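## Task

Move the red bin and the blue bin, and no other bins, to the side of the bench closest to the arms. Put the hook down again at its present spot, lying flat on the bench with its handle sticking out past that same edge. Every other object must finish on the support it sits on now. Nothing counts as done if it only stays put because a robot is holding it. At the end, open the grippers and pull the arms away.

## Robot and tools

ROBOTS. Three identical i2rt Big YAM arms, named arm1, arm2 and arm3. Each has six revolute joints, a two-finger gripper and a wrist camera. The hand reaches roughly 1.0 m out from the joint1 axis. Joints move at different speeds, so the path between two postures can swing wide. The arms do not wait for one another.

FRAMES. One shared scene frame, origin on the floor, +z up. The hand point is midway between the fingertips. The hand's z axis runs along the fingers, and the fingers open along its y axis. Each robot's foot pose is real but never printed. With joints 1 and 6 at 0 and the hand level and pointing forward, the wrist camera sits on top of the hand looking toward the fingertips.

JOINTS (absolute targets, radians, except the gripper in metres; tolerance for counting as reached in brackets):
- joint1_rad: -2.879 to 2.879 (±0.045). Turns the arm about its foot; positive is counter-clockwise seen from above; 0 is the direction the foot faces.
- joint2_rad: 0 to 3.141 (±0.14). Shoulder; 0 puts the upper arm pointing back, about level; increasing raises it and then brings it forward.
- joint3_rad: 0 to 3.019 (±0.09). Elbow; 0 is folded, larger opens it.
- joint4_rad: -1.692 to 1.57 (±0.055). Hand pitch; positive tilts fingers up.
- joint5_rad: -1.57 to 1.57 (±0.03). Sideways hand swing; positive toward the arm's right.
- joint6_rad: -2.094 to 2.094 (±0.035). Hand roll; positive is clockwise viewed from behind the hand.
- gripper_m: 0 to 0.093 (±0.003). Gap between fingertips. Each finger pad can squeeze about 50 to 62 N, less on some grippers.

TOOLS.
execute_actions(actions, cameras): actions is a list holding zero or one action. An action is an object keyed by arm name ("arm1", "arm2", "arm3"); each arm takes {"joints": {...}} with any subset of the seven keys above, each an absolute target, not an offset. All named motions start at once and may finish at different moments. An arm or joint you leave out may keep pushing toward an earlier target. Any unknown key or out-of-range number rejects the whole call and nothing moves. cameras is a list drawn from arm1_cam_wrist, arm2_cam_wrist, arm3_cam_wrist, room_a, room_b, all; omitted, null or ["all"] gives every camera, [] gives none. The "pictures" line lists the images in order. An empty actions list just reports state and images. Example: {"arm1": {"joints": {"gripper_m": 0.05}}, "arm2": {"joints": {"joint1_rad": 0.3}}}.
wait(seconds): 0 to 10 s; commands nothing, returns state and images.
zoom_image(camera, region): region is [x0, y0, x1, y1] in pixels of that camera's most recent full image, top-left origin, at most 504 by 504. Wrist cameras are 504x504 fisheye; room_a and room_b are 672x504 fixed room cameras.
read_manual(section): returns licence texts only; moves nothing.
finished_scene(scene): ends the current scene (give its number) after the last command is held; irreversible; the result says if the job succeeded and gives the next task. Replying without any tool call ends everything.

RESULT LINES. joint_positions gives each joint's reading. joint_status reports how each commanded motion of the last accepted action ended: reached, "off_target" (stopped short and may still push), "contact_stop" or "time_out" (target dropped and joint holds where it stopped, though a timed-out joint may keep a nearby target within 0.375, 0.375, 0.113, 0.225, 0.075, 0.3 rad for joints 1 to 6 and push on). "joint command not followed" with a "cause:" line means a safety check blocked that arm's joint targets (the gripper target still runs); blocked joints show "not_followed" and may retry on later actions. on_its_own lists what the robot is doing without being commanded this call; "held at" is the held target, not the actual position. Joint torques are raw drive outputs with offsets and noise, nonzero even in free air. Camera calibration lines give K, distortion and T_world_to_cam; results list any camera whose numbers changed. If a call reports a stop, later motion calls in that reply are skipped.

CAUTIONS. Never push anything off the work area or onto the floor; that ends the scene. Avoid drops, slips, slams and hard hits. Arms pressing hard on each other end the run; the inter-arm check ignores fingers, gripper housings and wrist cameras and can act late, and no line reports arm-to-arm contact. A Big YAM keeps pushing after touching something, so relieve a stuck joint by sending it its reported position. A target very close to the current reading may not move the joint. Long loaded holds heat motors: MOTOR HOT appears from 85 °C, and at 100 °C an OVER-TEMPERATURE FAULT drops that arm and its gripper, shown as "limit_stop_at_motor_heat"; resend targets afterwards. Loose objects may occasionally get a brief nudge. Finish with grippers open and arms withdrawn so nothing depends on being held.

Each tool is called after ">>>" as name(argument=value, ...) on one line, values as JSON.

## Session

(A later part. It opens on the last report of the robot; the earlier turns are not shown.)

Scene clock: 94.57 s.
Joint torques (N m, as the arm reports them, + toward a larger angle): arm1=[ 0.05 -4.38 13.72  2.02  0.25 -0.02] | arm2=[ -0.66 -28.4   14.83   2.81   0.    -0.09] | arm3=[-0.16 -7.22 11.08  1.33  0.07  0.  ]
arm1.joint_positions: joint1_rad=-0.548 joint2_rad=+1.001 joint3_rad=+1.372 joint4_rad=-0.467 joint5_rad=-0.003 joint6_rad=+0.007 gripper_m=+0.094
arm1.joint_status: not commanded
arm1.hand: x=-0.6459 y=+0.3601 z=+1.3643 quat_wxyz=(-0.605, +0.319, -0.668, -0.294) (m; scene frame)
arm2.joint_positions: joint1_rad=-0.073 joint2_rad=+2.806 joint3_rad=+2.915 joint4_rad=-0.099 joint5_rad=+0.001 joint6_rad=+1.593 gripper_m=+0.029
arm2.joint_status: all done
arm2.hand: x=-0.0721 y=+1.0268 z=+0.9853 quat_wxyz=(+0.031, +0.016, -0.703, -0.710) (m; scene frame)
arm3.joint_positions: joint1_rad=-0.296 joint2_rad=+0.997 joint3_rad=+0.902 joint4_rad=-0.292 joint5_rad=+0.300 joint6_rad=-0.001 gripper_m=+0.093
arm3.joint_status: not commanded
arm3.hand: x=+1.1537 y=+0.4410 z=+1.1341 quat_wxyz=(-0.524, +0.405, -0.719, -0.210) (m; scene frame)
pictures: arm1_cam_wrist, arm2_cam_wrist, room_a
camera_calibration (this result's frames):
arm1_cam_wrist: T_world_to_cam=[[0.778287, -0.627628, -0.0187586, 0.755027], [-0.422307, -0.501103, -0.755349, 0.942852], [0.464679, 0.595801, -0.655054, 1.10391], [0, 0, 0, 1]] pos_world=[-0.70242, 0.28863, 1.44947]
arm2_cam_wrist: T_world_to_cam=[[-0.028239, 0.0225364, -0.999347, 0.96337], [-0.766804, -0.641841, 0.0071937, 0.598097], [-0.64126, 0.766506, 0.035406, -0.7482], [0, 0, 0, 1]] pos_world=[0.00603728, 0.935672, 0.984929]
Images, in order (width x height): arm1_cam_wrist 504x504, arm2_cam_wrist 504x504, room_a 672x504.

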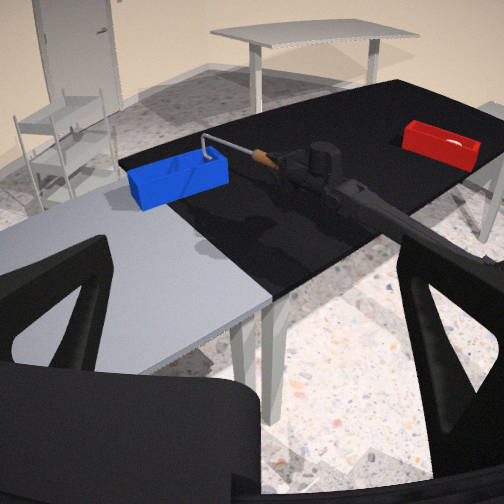

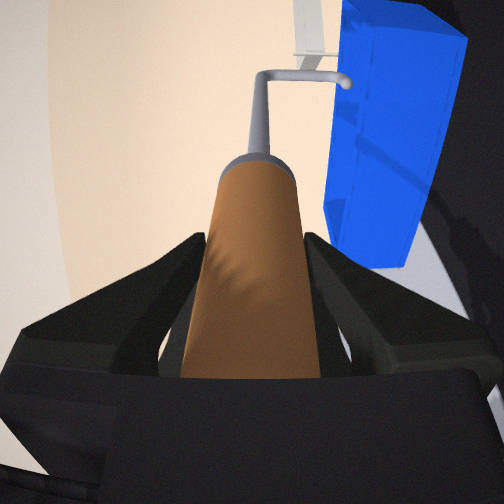

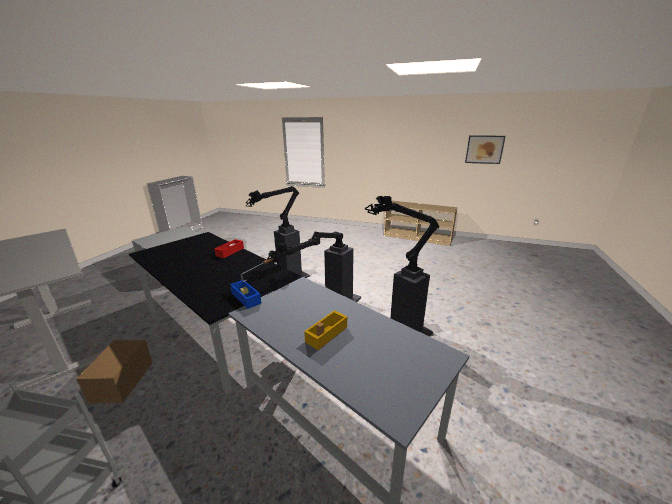

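>>> execute_actions(actions=[{"arm2":{"joints":{"joint4_rad":-0.15}}}], cameras=["arm2_cam_wrist","room_a"])

>>> zoom_image(camera="room_a", region=[215, 250, 285, 310])

Scene clock: 95.50 s.
Joint torques (N m, as the arm reports them, + toward a larger angle): arm1=[ 0.04 -4.41 13.73  2.01  0.25 -0.02] | arm2=[ -0.43 -27.24  14.87   2.14  -0.01  -0.09] | arm3=[-0.2  -5.97 11.01  1.04  0.04 -0.02]
arm1.joint_positions: joint1_rad=-0.548 joint2_rad=+1.001 joint3_rad=+1.372 joint4_rad=-0.467 joint5_rad=-0.003 joint6_rad=+0.007 gripper_m=+0.094
arm1.joint_status: not commanded
arm1.hand: x=-0.6459 y=+0.3601 z=+1.3643 quat_wxyz=(-0.605, +0.319, -0.668, -0.294) (m; scene frame)
arm2.joint_positions: joint1_rad=-0.073 joint2_rad=+2.791 joint3_rad=+2.915 joint4_rad=-0.162 joint5_rad=+0.001 joint6_rad=+1.593 gripper_m=+0.029
arm2.joint_status: all done
arm2.hand: x=-0.0720 y=+1.0250 z=+0.9851 quat_wxyz=(+0.031, +0.017, -0.720, -0.693) (m; scene frame)
arm3.joint_positions: joint1_rad=-0.296 joint2_rad=+0.997 joint3_rad=+0.902 joint4_rad=-0.292 joint5_rad=+0.300 joint6_rad=-0.001 gripper_m=+0.093
arm3.joint_status: not commanded
arm3.hand: x=+1.1537 y=+0.4410 z=+1.1341 quat_wxyz=(-0.524, +0.405, -0.719, -0.210) (m; scene frame)
pictures: arm2_cam_wrist, room_a
camera_calibration (this result's frames):
arm2_cam_wrist: T_world_to_cam=[[-0.0249677, -0.0250128, -0.999375, 1.01227], [-0.766907, -0.640792, 0.0351979, 0.568357], [-0.641272, 0.767307, -0.0031834, -0.709527], [0, 0, 0, 1]] pos_world=[0.00615131, 0.933943, 0.989375]
Images, in order (width x height): arm2_cam_wrist 504x504, room_a 672x504.

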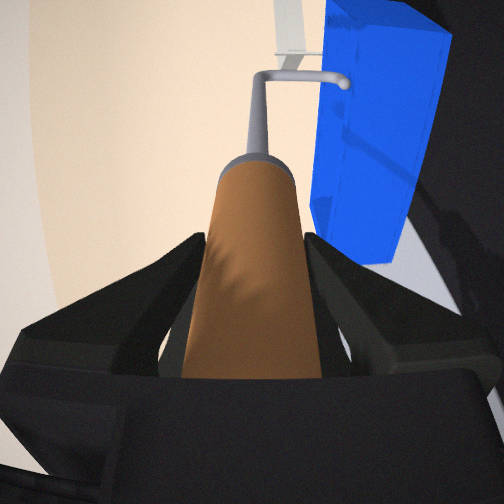

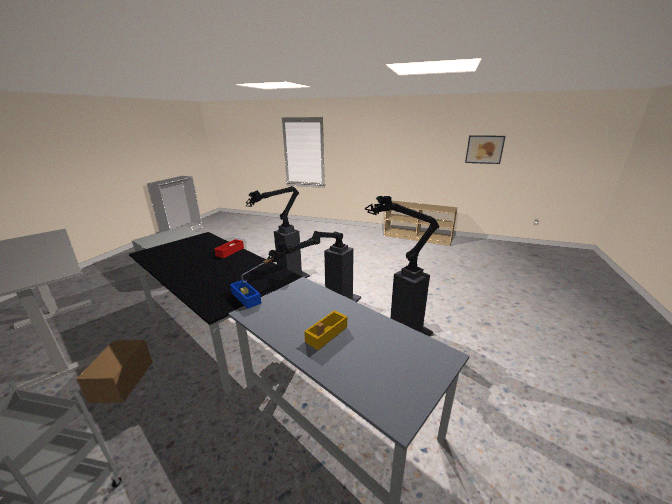

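Region (215, 250, 285, 310) of room_a's 672x504 image, scaled by 7.200, with more detail than that image has; it fills the top 432 rows of this view, and the rest is white.

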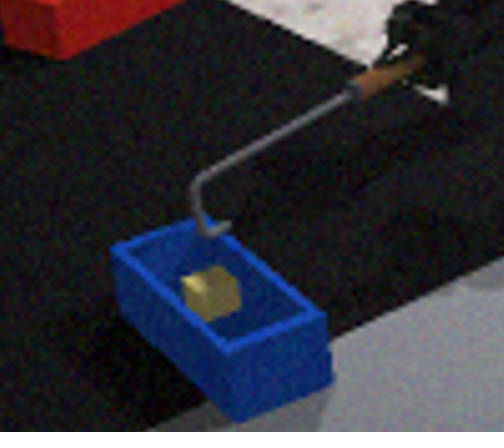

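>>> execute_actions(actions=[{"arm2":{"joints":{"joint4_rad":0.14,"joint3_rad":3.019,"joint2_rad":2.84}}}], cameras=["arm2_cam_wrist","room_a"])

>>> zoom_image(camera="room_a", region=[215, 250, 285, 310])

Scene clock: 98.17 s.
Joint torques (N m, as the arm reports them, + toward a larger angle): arm1=[ 0.05 -4.38 13.73  2.02  0.25 -0.01] | arm2=[ -0.34 -27.67  16.05   3.85  -0.01  -0.09] | arm3=[ 0.52 -5.78 11.19  1.35  0.05  0.01]
arm1.joint_positions: joint1_rad=-0.548 joint2_rad=+1.001 joint3_rad=+1.372 joint4_rad=-0.467 joint5_rad=-0.003 joint6_rad=+0.007 gripper_m=+0.094
arm1.joint_status: not commanded
arm1.hand: x=-0.6459 y=+0.3601 z=+1.3643 quat_wxyz=(-0.605, +0.319, -0.668, -0.294) (m; scene frame)
arm2.joint_positions: joint1_rad=-0.073 joint2_rad=+2.905 joint3_rad=+2.939 joint4_rad=+0.084 joint5_rad=+0.001 joint6_rad=+1.593 gripper_m=+0.029
arm2.joint_status: joint4_rad time_out (moved +0.246 of +0.302); the others done
arm2.on_its_own: joint4_rad reads +0.084 and still pushes toward +0.140 since a time_out
arm2.hand: x=-0.0724 y=+1.0313 z=+0.9456 quat_wxyz=(+0.033, +0.016, -0.664, -0.747) (m; scene frame)
arm3.joint_positions: joint1_rad=-0.296 joint2_rad=+0.997 joint3_rad=+0.902 joint4_rad=-0.292 joint5_rad=+0.300 joint6_rad=-0.001 gripper_m=+0.093
arm3.joint_status: not commanded
arm3.hand: x=+1.1537 y=+0.4410 z=+1.1341 quat_wxyz=(-0.524, +0.405, -0.719, -0.210) (m; scene frame)
pictures: arm2_cam_wrist, room_a
camera_calibration (this result's frames):
arm2_cam_wrist: T_world_to_cam=[[-0.0356549, 0.130192, -0.990848, 0.804006], [-0.766911, -0.639271, -0.0563997, 0.65855], [-0.640763, 0.757881, 0.122638, -0.82398], [0, 0, 0, 1]] pos_world=[0.00574002, 0.940796, 0.934841]
Images, in order (width x height): arm2_cam_wrist 504x504, room_a 672x504.

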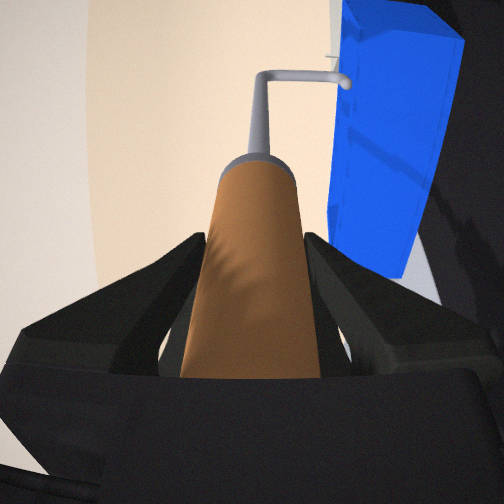

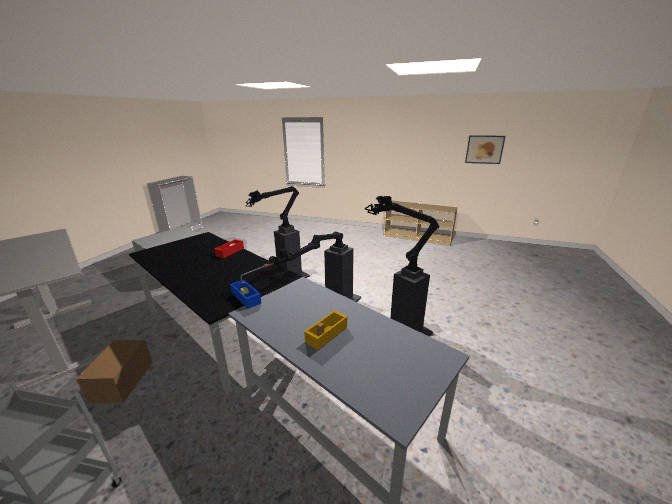

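Region (215, 250, 285, 310) of room_a's 672x504 image, scaled by 7.200, with more detail than that image has; it fills the top 432 rows of this view, and the rest is white.

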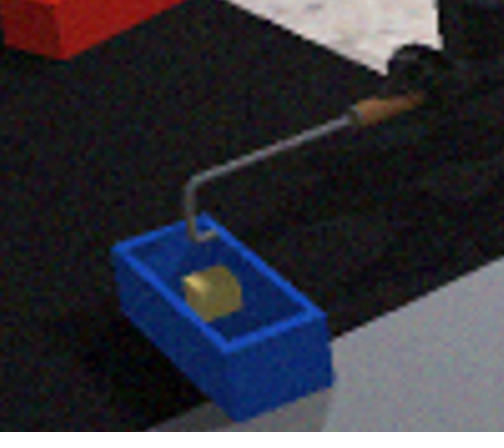

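Now looks inside. Lower.

>>> execute_actions(actions=[{"arm2":{"joints":{"joint4_rad":0.06}}}], cameras=["arm2_cam_wrist","room_a"])

>>> zoom_image(camera="room_a", region=[215, 250, 285, 310])

Scene clock: 99.13 s.
Joint torques (N m, as the arm reports them, + toward a larger angle): arm1=[ 0.04 -4.4  13.72  2.02  0.25 -0.02] | arm2=[ -0.37 -27.76  16.08   2.81  -0.02  -0.08] | arm3=[-0.09 -6.27 10.9   1.39  0.03  0.01]
arm1.joint_positions: joint1_rad=-0.548 joint2_rad=+1.001 joint3_rad=+1.372 joint4_rad=-0.467 joint5_rad=-0.003 joint6_rad=+0.007 gripper_m=+0.094
arm1.joint_status: not commanded
arm1.hand: x=-0.6459 y=+0.3601 z=+1.3643 quat_wxyz=(-0.605, +0.319, -0.668, -0.294) (m; scene frame)
arm2.joint_positions: joint1_rad=-0.073 joint2_rad=+2.905 joint3_rad=+2.939 joint4_rad=+0.031 joint5_rad=+0.001 joint6_rad=+1.593 gripper_m=+0.029
arm2.joint_status: all done
arm2.hand: x=-0.0725 y=+1.0325 z=+0.9327 quat_wxyz=(+0.032, +0.016, -0.683, -0.729) (m; scene frame)
arm3.joint_positions: joint1_rad=-0.296 joint2_rad=+0.997 joint3_rad=+0.902 joint4_rad=-0.292 joint5_rad=+0.300 joint6_rad=-0.001 gripper_m=+0.093
arm3.joint_status: not commanded
arm3.hand: x=+1.1537 y=+0.4410 z=+1.1341 quat_wxyz=(-0.524, +0.405, -0.719, -0.210) (m; scene frame)
pictures: arm2_cam_wrist, room_a
camera_calibration (this result's frames):
arm2_cam_wrist: T_world_to_cam=[[-0.0320578, 0.0779958, -0.996438, 0.850447], [-0.7668, -0.641378, -0.0255339, 0.631925], [-0.641086, 0.76325, 0.0803684, -0.789483], [0, 0, 0, 1]] pos_world=[0.0056972, 0.941544, 0.927002]
Images, in order (width x height): arm2_cam_wrist 504x504, room_a 672x504.

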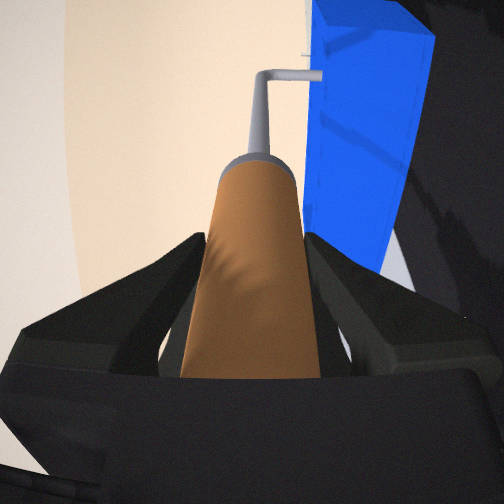

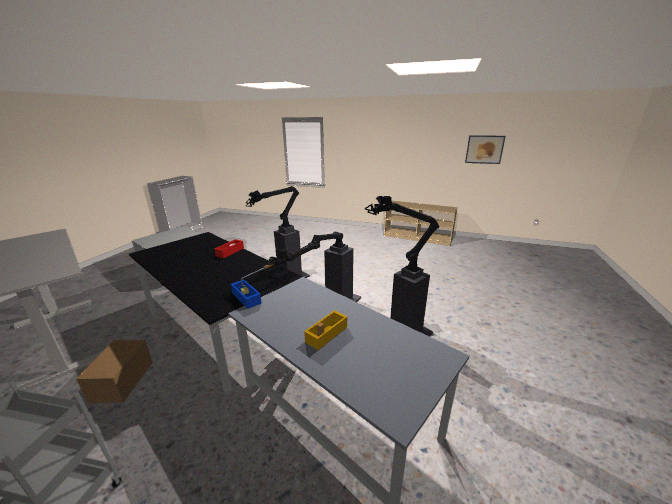

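Region (215, 250, 285, 310) of room_a's 672x504 image, scaled by 7.200, with more detail than that image has; it fills the top 432 rows of this view, and the rest is white.

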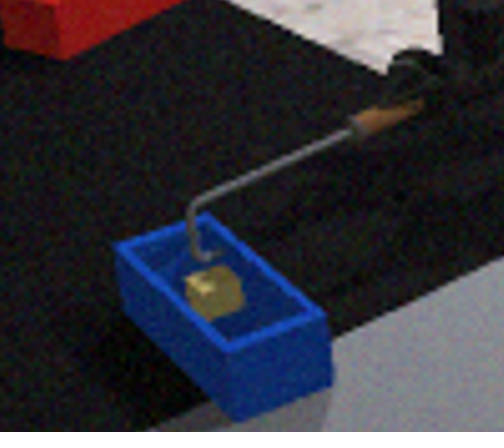

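>>> execute_actions(actions=[{"arm2":{"joints":{"joint2_rad":2.56,"joint3_rad":2.47,"joint4_rad":0.245}}}], cameras=["arm2_cam_wrist"])

>>> execute_actions(actions=[{"arm2":{"joints":{"joint1_rad":-0.11,"joint2_rad":2.35,"joint3_rad":2.04,"joint4_rad":0.46}}}], cameras=["arm2_cam_wrist"])

>>> execute_actions(actions=[{"arm2":{"joints":{"joint1_rad":-0.17,"joint2_rad":2.125,"joint3_rad":1.57,"joint4_rad":0.68}}}], cameras=["arm2_cam_wrist","arm1_cam_wrist"])

Scene clock: 101.13 s.
Joint torques (N m, as the arm reports them, + toward a larger angle): arm1=[ 0.06 -4.39 13.73  2.01  0.25 -0.02] | arm2=[ -0.3  -25.55  11.92   2.49  -0.01  -0.08] | arm3=[-0.09 -6.55 11.17  1.38  0.07  0.02]
arm1.joint_positions: joint1_rad=-0.548 joint2_rad=+1.001 joint3_rad=+1.372 joint4_rad=-0.467 joint5_rad=-0.003 joint6_rad=+0.007 gripper_m=+0.094
arm1.joint_status: not commanded
arm1.hand: x=-0.6459 y=+0.3601 z=+1.3643 quat_wxyz=(-0.605, +0.319, -0.668, -0.294) (m; scene frame)
arm2.joint_positions: joint1_rad=-0.073 joint2_rad=+2.611 joint3_rad=+2.439 joint4_rad=+0.224 joint5_rad=+0.001 joint6_rad=+1.593 gripper_m=+0.029
arm2.joint_status: all done
arm2.hand: x=-0.0706 y=+1.0043 z=+0.9610 quat_wxyz=(+0.032, +0.016, -0.688, -0.725) (m; scene frame)
arm3.joint_positions: joint1_rad=-0.296 joint2_rad=+0.997 joint3_rad=+0.902 joint4_rad=-0.292 joint5_rad=+0.300 joint6_rad=-0.001 gripper_m=+0.093
arm3.joint_status: not commanded
arm3.hand: x=+1.1537 y=+0.4410 z=+1.1341 quat_wxyz=(-0.524, +0.405, -0.719, -0.210) (m; scene frame)
pictures: arm2_cam_wrist
camera_calibration (this result's frames):
arm2_cam_wrist: T_world_to_cam=[[-0.031117, 0.0643373, -0.997443, 0.895683], [-0.766789, -0.641661, -0.0174673, 0.608547], [-0.641145, 0.764285, 0.0692997, -0.759403], [0, 0, 0, 1]] pos_world=[0.0076107, 0.913256, 0.956648]
Images, in order (width x height): arm2_cam_wrist 504x504.

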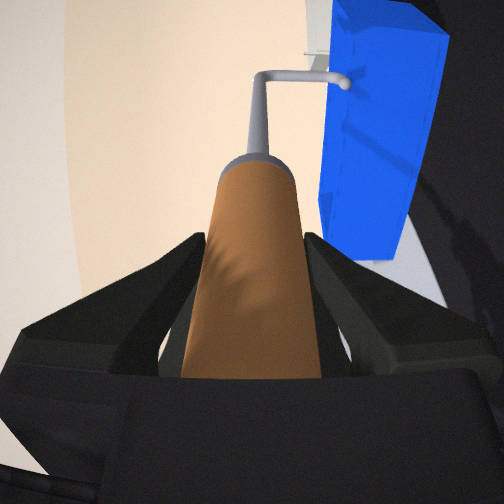

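Scene clock: 102.43 s.
Joint torques (N m, as the arm reports them, + toward a larger angle): arm1=[ 0.07 -4.41 13.72  2.02  0.25 -0.02] | arm2=[ -0.42 -23.97  11.6    3.52   0.02  -0.09] | arm3=[-0.22 -6.2  10.94  1.23  0.04 -0.01]
arm1.joint_positions: joint1_rad=-0.548 joint2_rad=+1.001 joint3_rad=+1.372 joint4_rad=-0.467 joint5_rad=-0.003 joint6_rad=+0.007 gripper_m=+0.094
arm1.joint_status: not commanded
arm1.hand: x=-0.6459 y=+0.3601 z=+1.3643 quat_wxyz=(-0.605, +0.319, -0.668, -0.294) (m; scene frame)
arm2.joint_positions: joint1_rad=-0.115 joint2_rad=+2.404 joint3_rad=+2.006 joint4_rad=+0.413 joint5_rad=+0.001 joint6_rad=+1.593 gripper_m=+0.029
arm2.joint_status: all done
arm2.hand: x=-0.0273 y=+0.9473 z=+0.9409 quat_wxyz=(+0.017, +0.002, -0.701, -0.713) (m; scene frame)
arm3.joint_positions: joint1_rad=-0.296 joint2_rad=+0.997 joint3_rad=+0.902 joint4_rad=-0.292 joint5_rad=+0.300 joint6_rad=-0.001 gripper_m=+0.093
arm3.joint_status: not commanded
arm3.hand: x=+1.1537 y=+0.4410 z=+1.1341 quat_wxyz=(-0.524, +0.405, -0.719, -0.210) (m; scene frame)
pictures: arm2_cam_wrist
camera_calibration (this result's frames):
arm2_cam_wrist: T_world_to_cam=[[-0.0274875, 0.0294392, -0.999189, 0.915431], [-0.792584, -0.60975, 0.00383875, 0.553858], [-0.609142, 0.792047, 0.0400935, -0.684668], [0, 0, 0, 1]] pos_world=[0.0470812, 0.853055, 0.940013]
Images, in order (width x height): arm2_cam_wrist 504x504.

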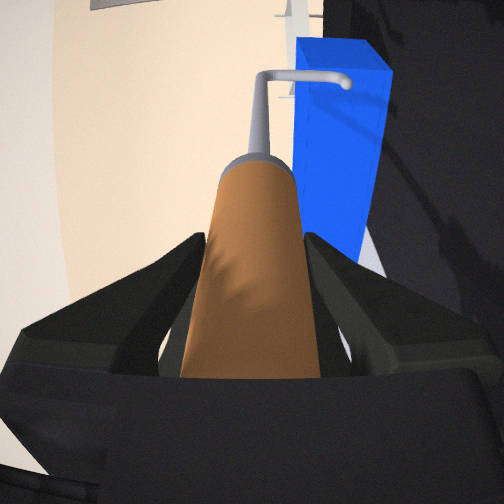

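Scene clock: 103.87 s.
Joint torques (N m, as the arm reports them, + toward a larger angle): arm1=[ 0.07 -4.41 13.72  2.02  0.25 -0.02] | arm2=[ -0.6  -20.6   10.47   3.21  -0.04  -0.09] | arm3=[-0.14 -6.72 11.03  1.39  0.09  0.09]
arm1.joint_positions: joint1_rad=-0.548 joint2_rad=+1.001 joint3_rad=+1.372 joint4_rad=-0.467 joint5_rad=-0.003 joint6_rad=+0.007 gripper_m=+0.094
arm1.joint_status: not commanded
arm1.hand: x=-0.6459 y=+0.3601 z=+1.3643 quat_wxyz=(-0.605, +0.319, -0.668, -0.294) (m; scene frame)
arm2.joint_positions: joint1_rad=-0.172 joint2_rad=+2.179 joint3_rad=+1.537 joint4_rad=+0.639 joint5_rad=+0.002 joint6_rad=+1.593 gripper_m=+0.029
arm2.joint_status: all done
arm2.hand: x=+0.0240 y=+0.8472 z=+0.9234 quat_wxyz=(-0.004, -0.019, -0.708, -0.706) (m; scene frame)
arm3.joint_positions: joint1_rad=-0.296 joint2_rad=+0.997 joint3_rad=+0.902 joint4_rad=-0.292 joint5_rad=+0.300 joint6_rad=-0.001 gripper_m=+0.093
arm3.joint_status: not commanded
arm3.hand: x=+1.1537 y=+0.4410 z=+1.1341 quat_wxyz=(-0.524, +0.405, -0.719, -0.210) (m; scene frame)
pictures: arm1_cam_wrist, arm2_cam_wrist
camera_calibration (this result's frames):
arm1_cam_wrist: T_world_to_cam=[[0.778287, -0.627628, -0.0187586, 0.755027], [-0.422307, -0.501103, -0.755349, 0.942852], [0.464679, 0.595801, -0.655054, 1.10391], [0, 0, 0, 1]] pos_world=[-0.70242, 0.28863, 1.44947]
arm2_cam_wrist: T_world_to_cam=[[-0.0263603, 0.0127633, -0.999571, 0.91679], [-0.826808, -0.562295, 0.0146245, 0.484219], [-0.561867, 0.826838, 0.0253751, -0.590441], [0, 0, 0, 1]] pos_world=[0.0927734, 0.748772, 0.924298]
Images, in order (width x height): arm1_cam_wrist 504x504, arm2_cam_wrist 504x504.

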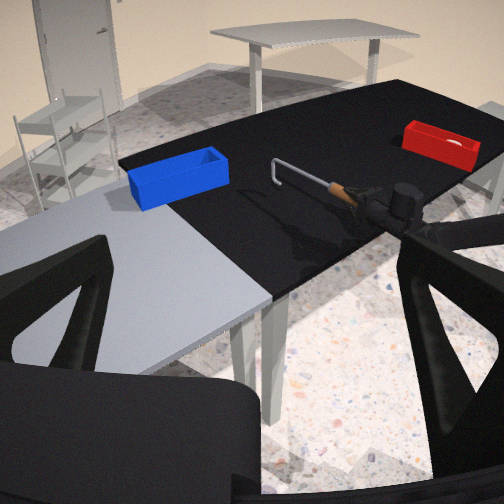

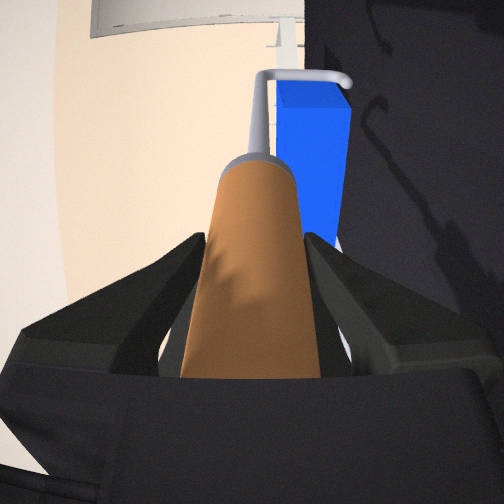

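Popped out; redo with deeper insertion.

>>> execute_actions(actions=[{"arm2":{"joints":{"joint2_rad":2.15,"joint3_rad":2.2,"joint4_rad":0.3}}}], cameras=[])

>>> execute_actions(actions=[{"arm2":{"joints":{"joint1_rad":-0.07,"joint2_rad":2.7,"joint3_rad":3.019,"joint4_rad":0.13}}}], cameras=[])

>>> execute_actions(actions=[{"arm2":{"joints":{"joint2_rad":2.84}}}], cameras=["arm2_cam_wrist"])

>>> execute_actions(actions=[{"arm2":{"joints":{"joint4_rad":-0.01}}}], cameras=["arm2_cam_wrist"])

Scene clock: 106.03 s.
Joint torques (N m, as the arm reports them, + toward a larger angle): arm1=[ 0.06 -4.4  13.72  2.01  0.25 -0.02] | arm2=[ -0.55 -22.48  14.94   2.72  -0.05  -0.08] | arm3=[ 0.39 -6.93 11.06  1.3   0.09  0.01]
arm1.joint_positions: joint1_rad=-0.548 joint2_rad=+1.001 joint3_rad=+1.372 joint4_rad=-0.467 joint5_rad=-0.003 joint6_rad=+0.007 gripper_m=+0.094
arm1.joint_status: not commanded
arm1.hand: x=-0.6459 y=+0.3601 z=+1.3643 quat_wxyz=(-0.605, +0.319, -0.668, -0.294) (m; scene frame)
arm2.joint_positions: joint1_rad=-0.172 joint2_rad=+2.194 joint3_rad=+2.134 joint4_rad=+0.271 joint5_rad=+0.002 joint6_rad=+1.593 gripper_m=+0.029
arm2.joint_status: all done
arm2.hand: x=+0.0260 y=+0.9209 z=+1.1773 quat_wxyz=(-0.004, -0.017, -0.628, -0.778) (m; scene frame)
arm3.joint_positions: joint1_rad=-0.296 joint2_rad=+0.997 joint3_rad=+0.902 joint4_rad=-0.292 joint5_rad=+0.300 joint6_rad=-0.001 gripper_m=+0.093
arm3.joint_status: not commanded
arm3.hand: x=+1.1537 y=+0.4410 z=+1.1341 quat_wxyz=(-0.524, +0.405, -0.719, -0.210) (m; scene frame)
pictures: none
No camera images: the call's "cameras" was empty. Leave "cameras" out to get every camera's image.

Scene clock: 107.93 s.
Joint torques (N m, as the arm reports them, + toward a larger angle): arm1=[ 0.08 -4.42 13.72  2.02  0.25 -0.02] | arm2=[ -0.38 -26.26  15.36   3.31  -0.02  -0.1 ] | arm3=[ 0.1  -5.82 10.98  1.28  0.03  0.06]
arm1.joint_positions: joint1_rad=-0.548 joint2_rad=+1.001 joint3_rad=+1.372 joint4_rad=-0.467 joint5_rad=-0.003 joint6_rad=+0.007 gripper_m=+0.094
arm1.joint_status: not commanded
arm1.hand: x=-0.6459 y=+0.3601 z=+1.3643 quat_wxyz=(-0.605, +0.319, -0.668, -0.294) (m; scene frame)
arm2.joint_positions: joint1_rad=-0.073 joint2_rad=+2.748 joint3_rad=+2.947 joint4_rad=+0.086 joint5_rad=+0.000 joint6_rad=+1.593 gripper_m=+0.029
arm2.joint_status: all done
arm2.hand: x=-0.0711 y=+1.0075 z=+1.1078 quat_wxyz=(+0.036, +0.014, -0.599, -0.800) (m; scene frame)
arm3.joint_positions: joint1_rad=-0.296 joint2_rad=+0.997 joint3_rad=+0.902 joint4_rad=-0.292 joint5_rad=+0.300 joint6_rad=-0.001 gripper_m=+0.093
arm3.joint_status: not commanded
arm3.hand: x=+1.1537 y=+0.4410 z=+1.1341 quat_wxyz=(-0.524, +0.405, -0.719, -0.210) (m; scene frame)
pictures: none
No camera images: the call's "cameras" was empty. Leave "cameras" out to get every camera's image.

Scene clock: 109.40 s.
Joint torques (N m, as the arm reports them, + toward a larger angle): arm1=[ 0.01 -4.4  13.73  2.01  0.25 -0.02] | arm2=[ -0.36 -29.05  14.7    3.31  -0.01  -0.1 ] | arm3=[ 0.73 -6.27 11.06  1.43  0.04  0.04]
arm1.joint_positions: joint1_rad=-0.548 joint2_rad=+1.001 joint3_rad=+1.372 joint4_rad=-0.467 joint5_rad=-0.003 joint6_rad=+0.007 gripper_m=+0.094
arm1.joint_status: not commanded
arm1.hand: x=-0.6459 y=+0.3601 z=+1.3643 quat_wxyz=(-0.605, +0.319, -0.668, -0.294) (m; scene frame)
arm2.joint_positions: joint1_rad=-0.073 joint2_rad=+2.919 joint3_rad=+2.956 joint4_rad=+0.087 joint5_rad=+0.000 joint6_rad=+1.593 gripper_m=+0.029
arm2.joint_status: all done
arm2.hand: x=-0.0725 y=+1.0314 z=+0.9428 quat_wxyz=(+0.034, +0.016, -0.661, -0.749) (m; scene frame)
arm3.joint_positions: joint1_rad=-0.296 joint2_rad=+0.997 joint3_rad=+0.902 joint4_rad=-0.292 joint5_rad=+0.300 joint6_rad=-0.001 gripper_m=+0.093
arm3.joint_status: not commanded
arm3.hand: x=+1.1537 y=+0.4410 z=+1.1341 quat_wxyz=(-0.524, +0.405, -0.719, -0.210) (m; scene frame)
pictures: arm2_cam_wrist
camera_calibration (this result's frames):
arm2_cam_wrist: T_world_to_cam=[[-0.0368405, 0.136146, -0.990004, 0.794228], [-0.766425, -0.639578, -0.0594344, 0.661541], [-0.641276, 0.756574, 0.127908, -0.827425], [0, 0, 0, 1]] pos_world=[0.00567341, 0.940985, 0.931441]
Images, in order (width x height): arm2_cam_wrist 504x504.

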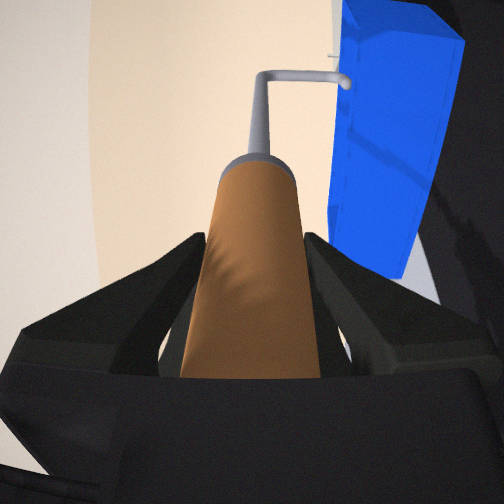

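Scene clock: 110.27 s.
Joint torques (N m, as the arm reports them, + toward a larger angle): arm1=[ 0.04 -4.43 13.72  2.01  0.25 -0.02] | arm2=[ -0.38 -27.78  14.72   2.29   0.02  -0.1 ] | arm3=[-0.26 -6.1  10.88  1.47  0.09  0.05]
arm1.joint_positions: joint1_rad=-0.548 joint2_rad=+1.001 joint3_rad=+1.372 joint4_rad=-0.467 joint5_rad=-0.003 joint6_rad=+0.007 gripper_m=+0.094
arm1.joint_status: not commanded
arm1.hand: x=-0.6459 y=+0.3601 z=+1.3643 quat_wxyz=(-0.605, +0.319, -0.668, -0.294) (m; scene frame)
arm2.joint_positions: joint1_rad=-0.073 joint2_rad=+2.907 joint3_rad=+2.956 joint4_rad=-0.025 joint5_rad=+0.000 joint6_rad=+1.593 gripper_m=+0.029
arm2.joint_status: all done
arm2.hand: x=-0.0726 y=+1.0328 z=+0.9277 quat_wxyz=(+0.032, +0.016, -0.698, -0.715) (m; scene frame)
arm3.joint_positions: joint1_rad=-0.296 joint2_rad=+0.997 joint3_rad=+0.902 joint4_rad=-0.292 joint5_rad=+0.300 joint6_rad=-0.001 gripper_m=+0.093
arm3.joint_status: not commanded
arm3.hand: x=+1.1537 y=+0.4410 z=+1.1341 quat_wxyz=(-0.524, +0.405, -0.719, -0.210) (m; scene frame)
pictures: arm2_cam_wrist
camera_calibration (this result's frames):
arm2_cam_wrist: T_world_to_cam=[[-0.0300035, 0.0369108, -0.998868, 0.890247], [-0.766289, -0.642495, -0.000724476, 0.610016], [-0.641795, 0.7654, 0.0475614, -0.76119], [0, 0, 0, 1]] pos_world=[0.00563117, 0.941688, 0.925884]
Images, in order (width x height): arm2_cam_wrist 504x504.

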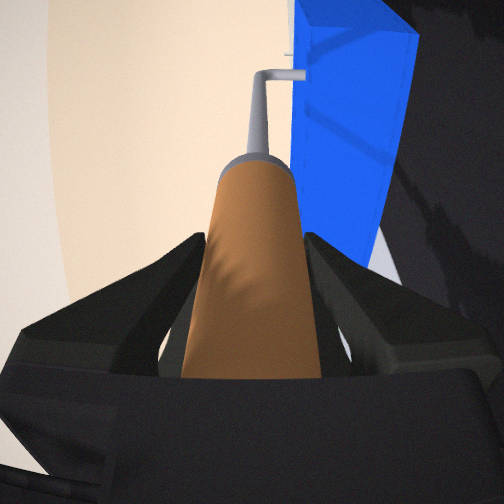

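>>> execute_actions(actions=[{"arm2":{"joints":{"joint2_rad":2.72,"joint3_rad":2.70,"joint4_rad":0.09}}}], cameras=[])

>>> execute_actions(actions=[{"arm2":{"joints":{"joint2_rad":2.60,"joint3_rad":2.48,"joint4_rad":0.20}}}], cameras=["arm2_cam_wrist"])

>>> execute_actions(actions=[{"arm2":{"joints":{"joint1_rad":-0.10,"joint2_rad":2.375,"joint3_rad":2.045,"joint4_rad":0.43}}}], cameras=["arm2_cam_wrist"])

Scene clock: 111.90 s.
Joint torques (N m, as the arm reports them, + toward a larger angle): arm1=[ 0.04 -4.41 13.72  2.02  0.25 -0.02] | arm2=[ -0.44 -26.15  10.02   2.38   0.01  -0.09] | arm3=[ 0.05 -5.94 10.94  1.25  0.04  0.03]
arm1.joint_positions: joint1_rad=-0.548 joint2_rad=+1.001 joint3_rad=+1.372 joint4_rad=-0.467 joint5_rad=-0.003 joint6_rad=+0.007 gripper_m=+0.094
arm1.joint_status: not commanded
arm1.hand: x=-0.6459 y=+0.3601 z=+1.3643 quat_wxyz=(-0.605, +0.319, -0.668, -0.294) (m; scene frame)
arm2.joint_positions: joint1_rad=-0.073 joint2_rad=+2.766 joint3_rad=+2.693 joint4_rad=+0.071 joint5_rad=+0.000 joint6_rad=+1.593 gripper_m=+0.029
arm2.joint_status: all done
arm2.hand: x=-0.0721 y=+1.0254 z=+0.9288 quat_wxyz=(+0.032, +0.017, -0.707, -0.706) (m; scene frame)
arm3.joint_positions: joint1_rad=-0.296 joint2_rad=+0.997 joint3_rad=+0.902 joint4_rad=-0.292 joint5_rad=+0.300 joint6_rad=-0.001 gripper_m=+0.093
arm3.joint_status: not commanded
arm3.hand: x=+1.1537 y=+0.4410 z=+1.1341 quat_wxyz=(-0.524, +0.405, -0.719, -0.210) (m; scene frame)
pictures: none
No camera images: the call's "cameras" was empty. Leave "cameras" out to get every camera's image.

Scene clock: 112.87 s.
Joint torques (N m, as the arm reports them, + toward a larger angle): arm1=[ 0.06 -4.42 13.72  2.01  0.25 -0.02] | arm2=[ -0.37 -25.75  10.16   2.73   0.01  -0.1 ] | arm3=[ 0.05 -6.18 11.    1.33  0.12  0.06]
arm1.joint_positions: joint1_rad=-0.548 joint2_rad=+1.001 joint3_rad=+1.372 joint4_rad=-0.467 joint5_rad=-0.003 joint6_rad=+0.007 gripper_m=+0.094
arm1.joint_status: not commanded
arm1.hand: x=-0.6459 y=+0.3601 z=+1.3643 quat_wxyz=(-0.605, +0.319, -0.668, -0.294) (m; scene frame)
arm2.joint_positions: joint1_rad=-0.073 joint2_rad=+2.649 joint3_rad=+2.470 joint4_rad=+0.173 joint5_rad=+0.000 joint6_rad=+1.593 gripper_m=+0.029
arm2.joint_status: all done
arm2.hand: x=-0.0710 y=+1.0089 z=+0.9312 quat_wxyz=(+0.032, +0.017, -0.708, -0.705) (m; scene frame)
arm3.joint_positions: joint1_rad=-0.296 joint2_rad=+0.997 joint3_rad=+0.902 joint4_rad=-0.292 joint5_rad=+0.300 joint6_rad=-0.001 gripper_m=+0.093
arm3.joint_status: not commanded
arm3.hand: x=+1.1537 y=+0.4410 z=+1.1341 quat_wxyz=(-0.524, +0.405, -0.719, -0.210) (m; scene frame)
pictures: arm2_cam_wrist
camera_calibration (this result's frames):
arm2_cam_wrist: T_world_to_cam=[[-0.0279881, 0.00762804, -0.999579, 0.925025], [-0.766326, -0.642238, 0.0165559, 0.579613], [-0.641842, 0.766467, 0.0238206, -0.721047], [0, 0, 0, 1]] pos_world=[0.00726407, 0.917852, 0.932216]
Images, in order (width x height): arm2_cam_wrist 504x504.

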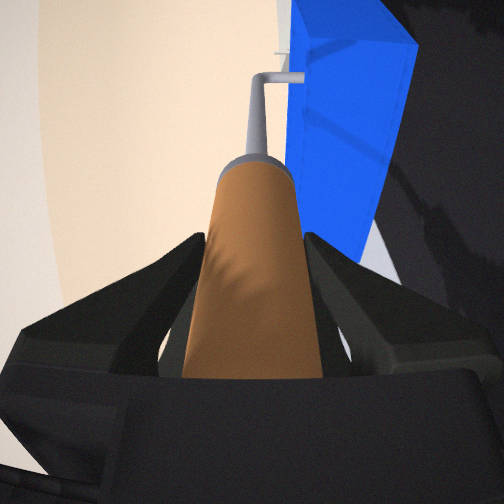

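Scene clock: 114.10 s.
Joint torques (N m, as the arm reports them, + toward a larger angle): arm1=[ 0.05 -4.39 13.73  2.02  0.25 -0.02] | arm2=[ -0.83 -23.99  11.32   3.57   0.1   -0.1 ] | arm3=[ 0.12 -6.48 11.04  1.21  0.04  0.04]
arm1.joint_positions: joint1_rad=-0.548 joint2_rad=+1.001 joint3_rad=+1.372 joint4_rad=-0.467 joint5_rad=-0.003 joint6_rad=+0.007 gripper_m=+0.094
arm1.joint_status: not commanded
arm1.hand: x=-0.6459 y=+0.3601 z=+1.3643 quat_wxyz=(-0.605, +0.319, -0.668, -0.294) (m; scene frame)
arm2.joint_positions: joint1_rad=-0.098 joint2_rad=+2.426 joint3_rad=+2.013 joint4_rad=+0.382 joint5_rad=-0.002 joint6_rad=+1.594 gripper_m=+0.029
arm2.joint_status: all done
arm2.hand: x=-0.0436 y=+0.9489 z=+0.9171 quat_wxyz=(+0.024, +0.008, -0.717, -0.696) (m; scene frame)
arm3.joint_positions: joint1_rad=-0.296 joint2_rad=+0.997 joint3_rad=+0.902 joint4_rad=-0.292 joint5_rad=+0.300 joint6_rad=-0.001 gripper_m=+0.093
arm3.joint_status: not commanded
arm3.hand: x=+1.1537 y=+0.4410 z=+1.1341 quat_wxyz=(-0.524, +0.405, -0.719, -0.210) (m; scene frame)
pictures: arm2_cam_wrist
camera_calibration (this result's frames):
arm2_cam_wrist: T_world_to_cam=[[-0.0271208, -0.0168694, -0.99949, 0.935436], [-0.780862, -0.623898, 0.0317185, 0.530323], [-0.624115, 0.781324, 0.00374794, -0.652039], [0, 0, 0, 1]] pos_world=[0.0325315, 0.856101, 0.920581]
Images, in order (width x height): arm2_cam_wrist 504x504.

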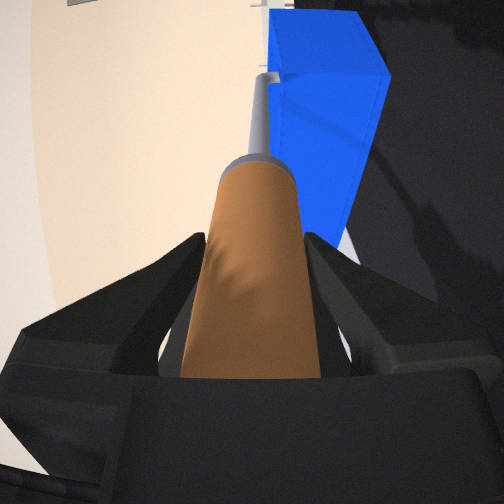

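>>> execute_actions(actions=[{"arm2":{"joints":{"joint1_rad":-0.17,"joint2_rad":2.13,"joint3_rad":1.575,"joint4_rad":0.66}}}], cameras=[])

>>> execute_actions(actions=[{"arm2":{"joints":{"joint1_rad":-0.23,"joint2_rad":1.94,"joint3_rad":1.21,"joint4_rad":0.825}}}], cameras=["arm2_cam_wrist","arm1_cam_wrist"])

>>> execute_actions(actions=[{"arm2":{"joints":{"joint2_rad":1.765,"joint3_rad":0.89,"joint4_rad":0.96}},"arm1":{"joints":{"joint1_rad":-0.7,"joint4_rad":-0.6}}}], cameras=["arm2_cam_wrist","arm1_cam_wrist"])

Scene clock: 115.67 s.
Joint torques (N m, as the arm reports them, + toward a larger angle): arm1=[ 0.04 -4.39 13.72  2.02  0.25 -0.02] | arm2=[ -0.16 -18.86   9.24   2.73  -0.04  -0.11] | arm3=[-0.82 -6.71 11.02  1.34  0.05 -0.03]
arm1.joint_positions: joint1_rad=-0.548 joint2_rad=+1.001 joint3_rad=+1.372 joint4_rad=-0.467 joint5_rad=-0.003 joint6_rad=+0.007 gripper_m=+0.094
arm1.joint_status: not commanded
arm1.hand: x=-0.6459 y=+0.3601 z=+1.3643 quat_wxyz=(-0.605, +0.319, -0.668, -0.294) (m; scene frame)
arm2.joint_positions: joint1_rad=-0.176 joint2_rad=+2.156 joint3_rad=+1.560 joint4_rad=+0.632 joint5_rad=+0.001 joint6_rad=+1.594 gripper_m=+0.029
arm2.joint_status: all done
arm2.hand: x=+0.0273 y=+0.8509 z=+0.9537 quat_wxyz=(-0.005, -0.020, -0.693, -0.720) (m; scene frame)
arm3.joint_positions: joint1_rad=-0.296 joint2_rad=+0.997 joint3_rad=+0.902 joint4_rad=-0.292 joint5_rad=+0.300 joint6_rad=-0.001 gripper_m=+0.093
arm3.joint_status: not commanded
arm3.hand: x=+1.1537 y=+0.4410 z=+1.1341 quat_wxyz=(-0.524, +0.405, -0.719, -0.210) (m; scene frame)
pictures: none
No camera images: the call's "cameras" was empty. Leave "cameras" out to get every camera's image.

Scene clock: 116.80 s.
Joint torques (N m, as the arm reports them, + toward a larger angle): arm1=[ 0.04 -4.41 13.72  2.02  0.25 -0.02] | arm2=[ -0.28 -16.87   9.49   3.64  -0.02  -0.1 ] | arm3=[-0.12 -6.86 11.12  1.36  0.07 -0.03]
arm1.joint_positions: joint1_rad=-0.548 joint2_rad=+1.001 joint3_rad=+1.372 joint4_rad=-0.467 joint5_rad=-0.003 joint6_rad=+0.007 gripper_m=+0.094
arm1.joint_status: not commanded
arm1.hand: x=-0.6459 y=+0.3601 z=+1.3643 quat_wxyz=(-0.605, +0.319, -0.668, -0.294) (m; scene frame)
arm2.joint_positions: joint1_rad=-0.234 joint2_rad=+1.983 joint3_rad=+1.178 joint4_rad=+0.775 joint5_rad=+0.001 joint6_rad=+1.594 gripper_m=+0.029
arm2.joint_status: all done
arm2.hand: x=+0.0673 y=+0.7451 z=+0.9176 quat_wxyz=(-0.025, -0.042, -0.716, -0.696) (m; scene frame)
arm3.joint_positions: joint1_rad=-0.296 joint2_rad=+0.997 joint3_rad=+0.902 joint4_rad=-0.292 joint5_rad=+0.300 joint6_rad=-0.001 gripper_m=+0.093
arm3.joint_status: not commanded
arm3.hand: x=+1.1537 y=+0.4410 z=+1.1341 quat_wxyz=(-0.524, +0.405, -0.719, -0.210) (m; scene frame)
pictures: arm1_cam_wrist, arm2_cam_wrist
camera_calibration (this result's frames):
arm1_cam_wrist: T_world_to_cam=[[0.778287, -0.627628, -0.0187586, 0.755027], [-0.422307, -0.501103, -0.755349, 0.942852], [0.464679, 0.595801, -0.655054, 1.10391], [0, 0, 0, 1]] pos_world=[-0.70242, 0.28863, 1.44947]
arm2_cam_wrist: T_world_to_cam=[[-0.0292299, -0.012418, -0.999496, 0.932329], [-0.859893, -0.509503, 0.0314775, 0.410069], [-0.509637, 0.860379, 0.00421459, -0.490606], [0, 0, 0, 1]] pos_world=[0.129837, 0.642616, 0.921018]
Images, in order (width x height): arm1_cam_wrist 504x504, arm2_cam_wrist 504x504.

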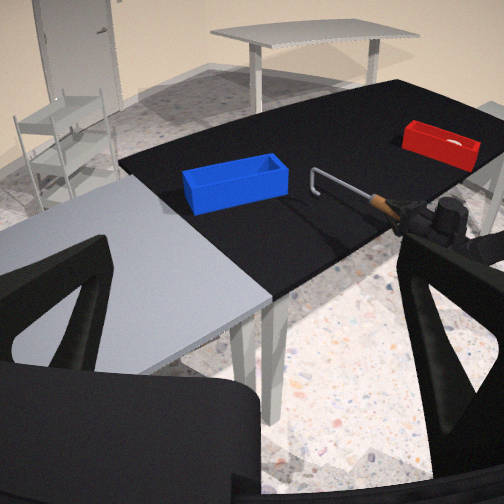

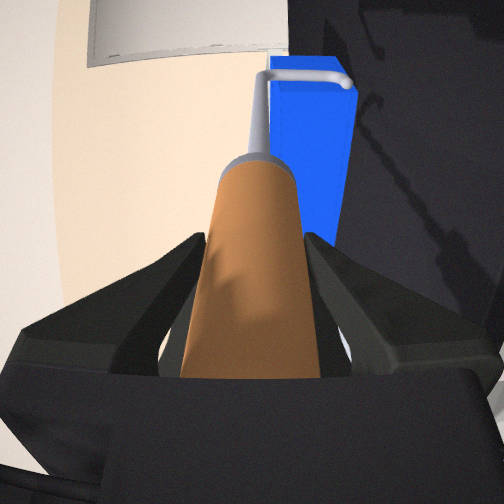

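Scene clock: 117.93 s.
Joint torques (N m, as the arm reports them, + toward a larger angle): arm1=[ 0.19 -4.39 13.74  1.13  0.23 -0.01] | arm2=[ -0.44 -13.23   8.3    3.45  -0.03  -0.1 ] | arm3=[ 0.66 -6.73 10.9   1.44  0.09  0.04]
arm1.joint_positions: joint1_rad=-0.700 joint2_rad=+1.001 joint3_rad=+1.372 joint4_rad=-0.593 joint5_rad=-0.002 joint6_rad=+0.007 gripper_m=+0.094
arm1.joint_status: all done
arm1.hand: x=-0.5965 y=+0.3073 z=+1.3338 quat_wxyz=(-0.581, +0.282, -0.728, -0.230) (m; scene frame)
arm2.joint_positions: joint1_rad=-0.234 joint2_rad=+1.799 joint3_rad=+0.863 joint4_rad=+0.914 joint5_rad=+0.001 joint6_rad=+1.594 gripper_m=+0.029
arm2.joint_status: all done
arm2.hand: x=+0.0578 y=+0.6452 z=+0.9211 quat_wxyz=(-0.025, -0.041, -0.713, -0.699) (m; scene frame)
arm3.joint_positions: joint1_rad=-0.296 joint2_rad=+0.997 joint3_rad=+0.902 joint4_rad=-0.292 joint5_rad=+0.300 joint6_rad=-0.001 gripper_m=+0.093
arm3.joint_status: not commanded
arm3.hand: x=+1.1537 y=+0.4410 z=+1.1341 quat_wxyz=(-0.524, +0.405, -0.719, -0.210) (m; scene frame)
pictures: arm1_cam_wrist, arm2_cam_wrist
camera_calibration (this result's frames):
arm1_cam_wrist: T_world_to_cam=[[0.671991, -0.740357, -0.0173282, 0.652176], [-0.559117, -0.491866, -0.667425, 0.712514], [0.485609, 0.458192, -0.744476, 1.26654], [0, 0, 0, 1]] pos_world=[-0.65492, 0.252987, 1.42976]
arm2_cam_wrist: T_world_to_cam=[[-0.0284547, -0.0040765, -0.999587, 0.92889], [-0.859717, -0.51008, 0.0265533, 0.355815], [-0.509978, 0.860117, 0.0110096, -0.415607], [0, 0, 0, 1]] pos_world=[0.120381, 0.542751, 0.923634]
Images, in order (width x height): arm1_cam_wrist 504x504, arm2_cam_wrist 504x504.

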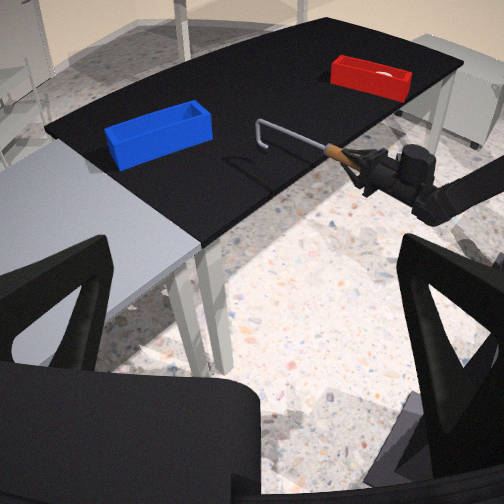

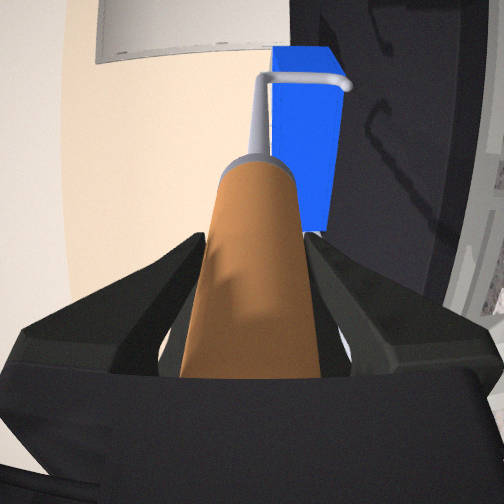

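>>> execute_actions(actions=[{"arm2":{"joints":{"joint1_rad":-0.12,"joint2_rad":1.85,"joint3_rad":1.45,"joint4_rad":0.6}},"arm1":{"joints":{"joint1_rad":-0.6,"joint4_rad":-0.5}}}], cameras=[])

>>> execute_actions(actions=[{"arm2":{"joints":{"joint2_rad":2.12,"joint3_rad":1.82,"joint4_rad":0.42}}}], cameras=["arm2_cam_wrist","room_a"])

>>> zoom_image(camera="room_a", region=[215, 230, 305, 310])

Scene clock: 119.80 s.
Joint torques (N m, as the arm reports them, + toward a larger angle): arm1=[ 0.34 -4.43 13.74  2.11  0.23 -0.01] | arm2=[ -0.49 -17.45  13.46   2.75   0.07  -0.11] | arm3=[ 0.06 -6.71 10.91  1.29  0.05  0.04]
arm1.joint_positions: joint1_rad=-0.602 joint2_rad=+1.001 joint3_rad=+1.372 joint4_rad=-0.519 joint5_rad=-0.002 joint6_rad=+0.006 gripper_m=+0.094
arm1.joint_status: all done
arm1.hand: x=-0.6274 y=+0.3424 z=+1.3516 quat_wxyz=(-0.595, +0.308, -0.692, -0.269) (m; scene frame)
arm2.joint_positions: joint1_rad=-0.118 joint2_rad=+1.888 joint3_rad=+1.387 joint4_rad=+0.572 joint5_rad=-0.002 joint6_rad=+1.595 gripper_m=+0.029
arm2.joint_status: all done
arm2.hand: x=-0.0207 y=+0.7863 z=+1.0538 quat_wxyz=(+0.018, +0.001, -0.681, -0.732) (m; scene frame)
arm3.joint_positions: joint1_rad=-0.296 joint2_rad=+0.997 joint3_rad=+0.902 joint4_rad=-0.292 joint5_rad=+0.300 joint6_rad=-0.001 gripper_m=+0.093
arm3.joint_status: not commanded
arm3.hand: x=+1.1537 y=+0.4410 z=+1.1341 quat_wxyz=(-0.524, +0.405, -0.719, -0.210) (m; scene frame)
pictures: none
No camera images: the call's "cameras" was empty. Leave "cameras" out to get every camera's image.

Scene clock: 121.03 s.
Joint torques (N m, as the arm reports them, + toward a larger angle): arm1=[ 0.32 -4.41 13.73  2.1   0.23 -0.01] | arm2=[ -0.35 -21.22  15.58   2.77   0.09  -0.11] | arm3=[ 0.54 -6.04 10.86  1.13  0.06 -0.01]
arm1.joint_positions: joint1_rad=-0.602 joint2_rad=+1.001 joint3_rad=+1.372 joint4_rad=-0.519 joint5_rad=-0.002 joint6_rad=+0.006 gripper_m=+0.094
arm1.joint_status: not commanded
arm1.hand: x=-0.6274 y=+0.3424 z=+1.3516 quat_wxyz=(-0.595, +0.308, -0.692, -0.269) (m; scene frame)
arm2.joint_positions: joint1_rad=-0.118 joint2_rad=+2.166 joint3_rad=+1.736 joint4_rad=+0.392 joint5_rad=-0.002 joint6_rad=+1.595 gripper_m=+0.029
arm2.joint_status: all done
arm2.hand: x=-0.0230 y=+0.8849 z=+0.9875 quat_wxyz=(+0.017, +0.001, -0.720, -0.694) (m; scene frame)
arm3.joint_positions: joint1_rad=-0.296 joint2_rad=+0.997 joint3_rad=+0.902 joint4_rad=-0.292 joint5_rad=+0.300 joint6_rad=-0.001 gripper_m=+0.093
arm3.joint_status: not commanded
arm3.hand: x=+1.1537 y=+0.4410 z=+1.1341 quat_wxyz=(-0.524, +0.405, -0.719, -0.210) (m; scene frame)
pictures: arm2_cam_wrist, room_a
camera_calibration (this result's frames):
arm2_cam_wrist: T_world_to_cam=[[-0.0280626, -0.023938, -0.999319, 1.01127], [-0.793315, -0.607696, 0.0368346, 0.484557], [-0.608164, 0.793809, -0.00193685, -0.594465], [0, 0, 0, 1]] pos_world=[0.051253, 0.790563, 0.991586]
Images, in order (width x height): arm2_cam_wrist 504x504, room_a 672x504.

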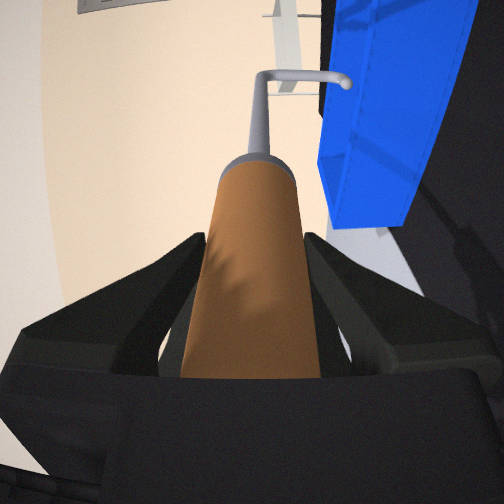

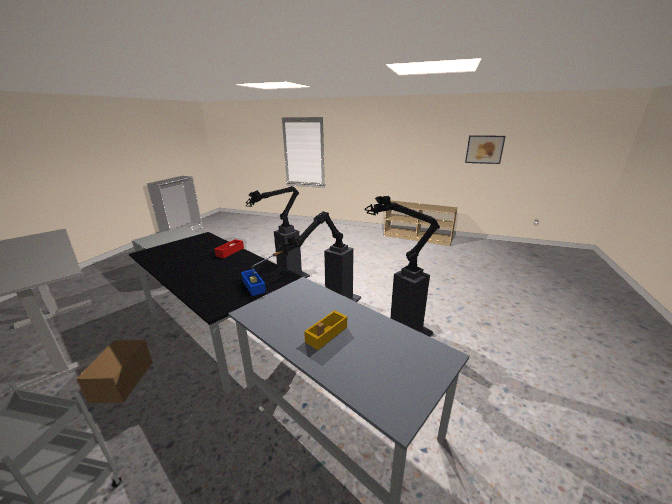

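Region (215, 230, 305, 310) of room_a's 672x504 image, scaled by 5.600, with more detail than that image has.

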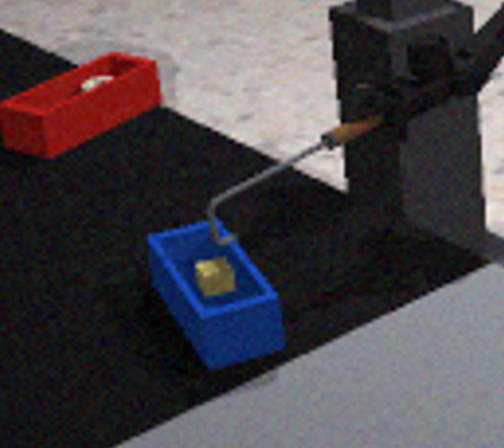

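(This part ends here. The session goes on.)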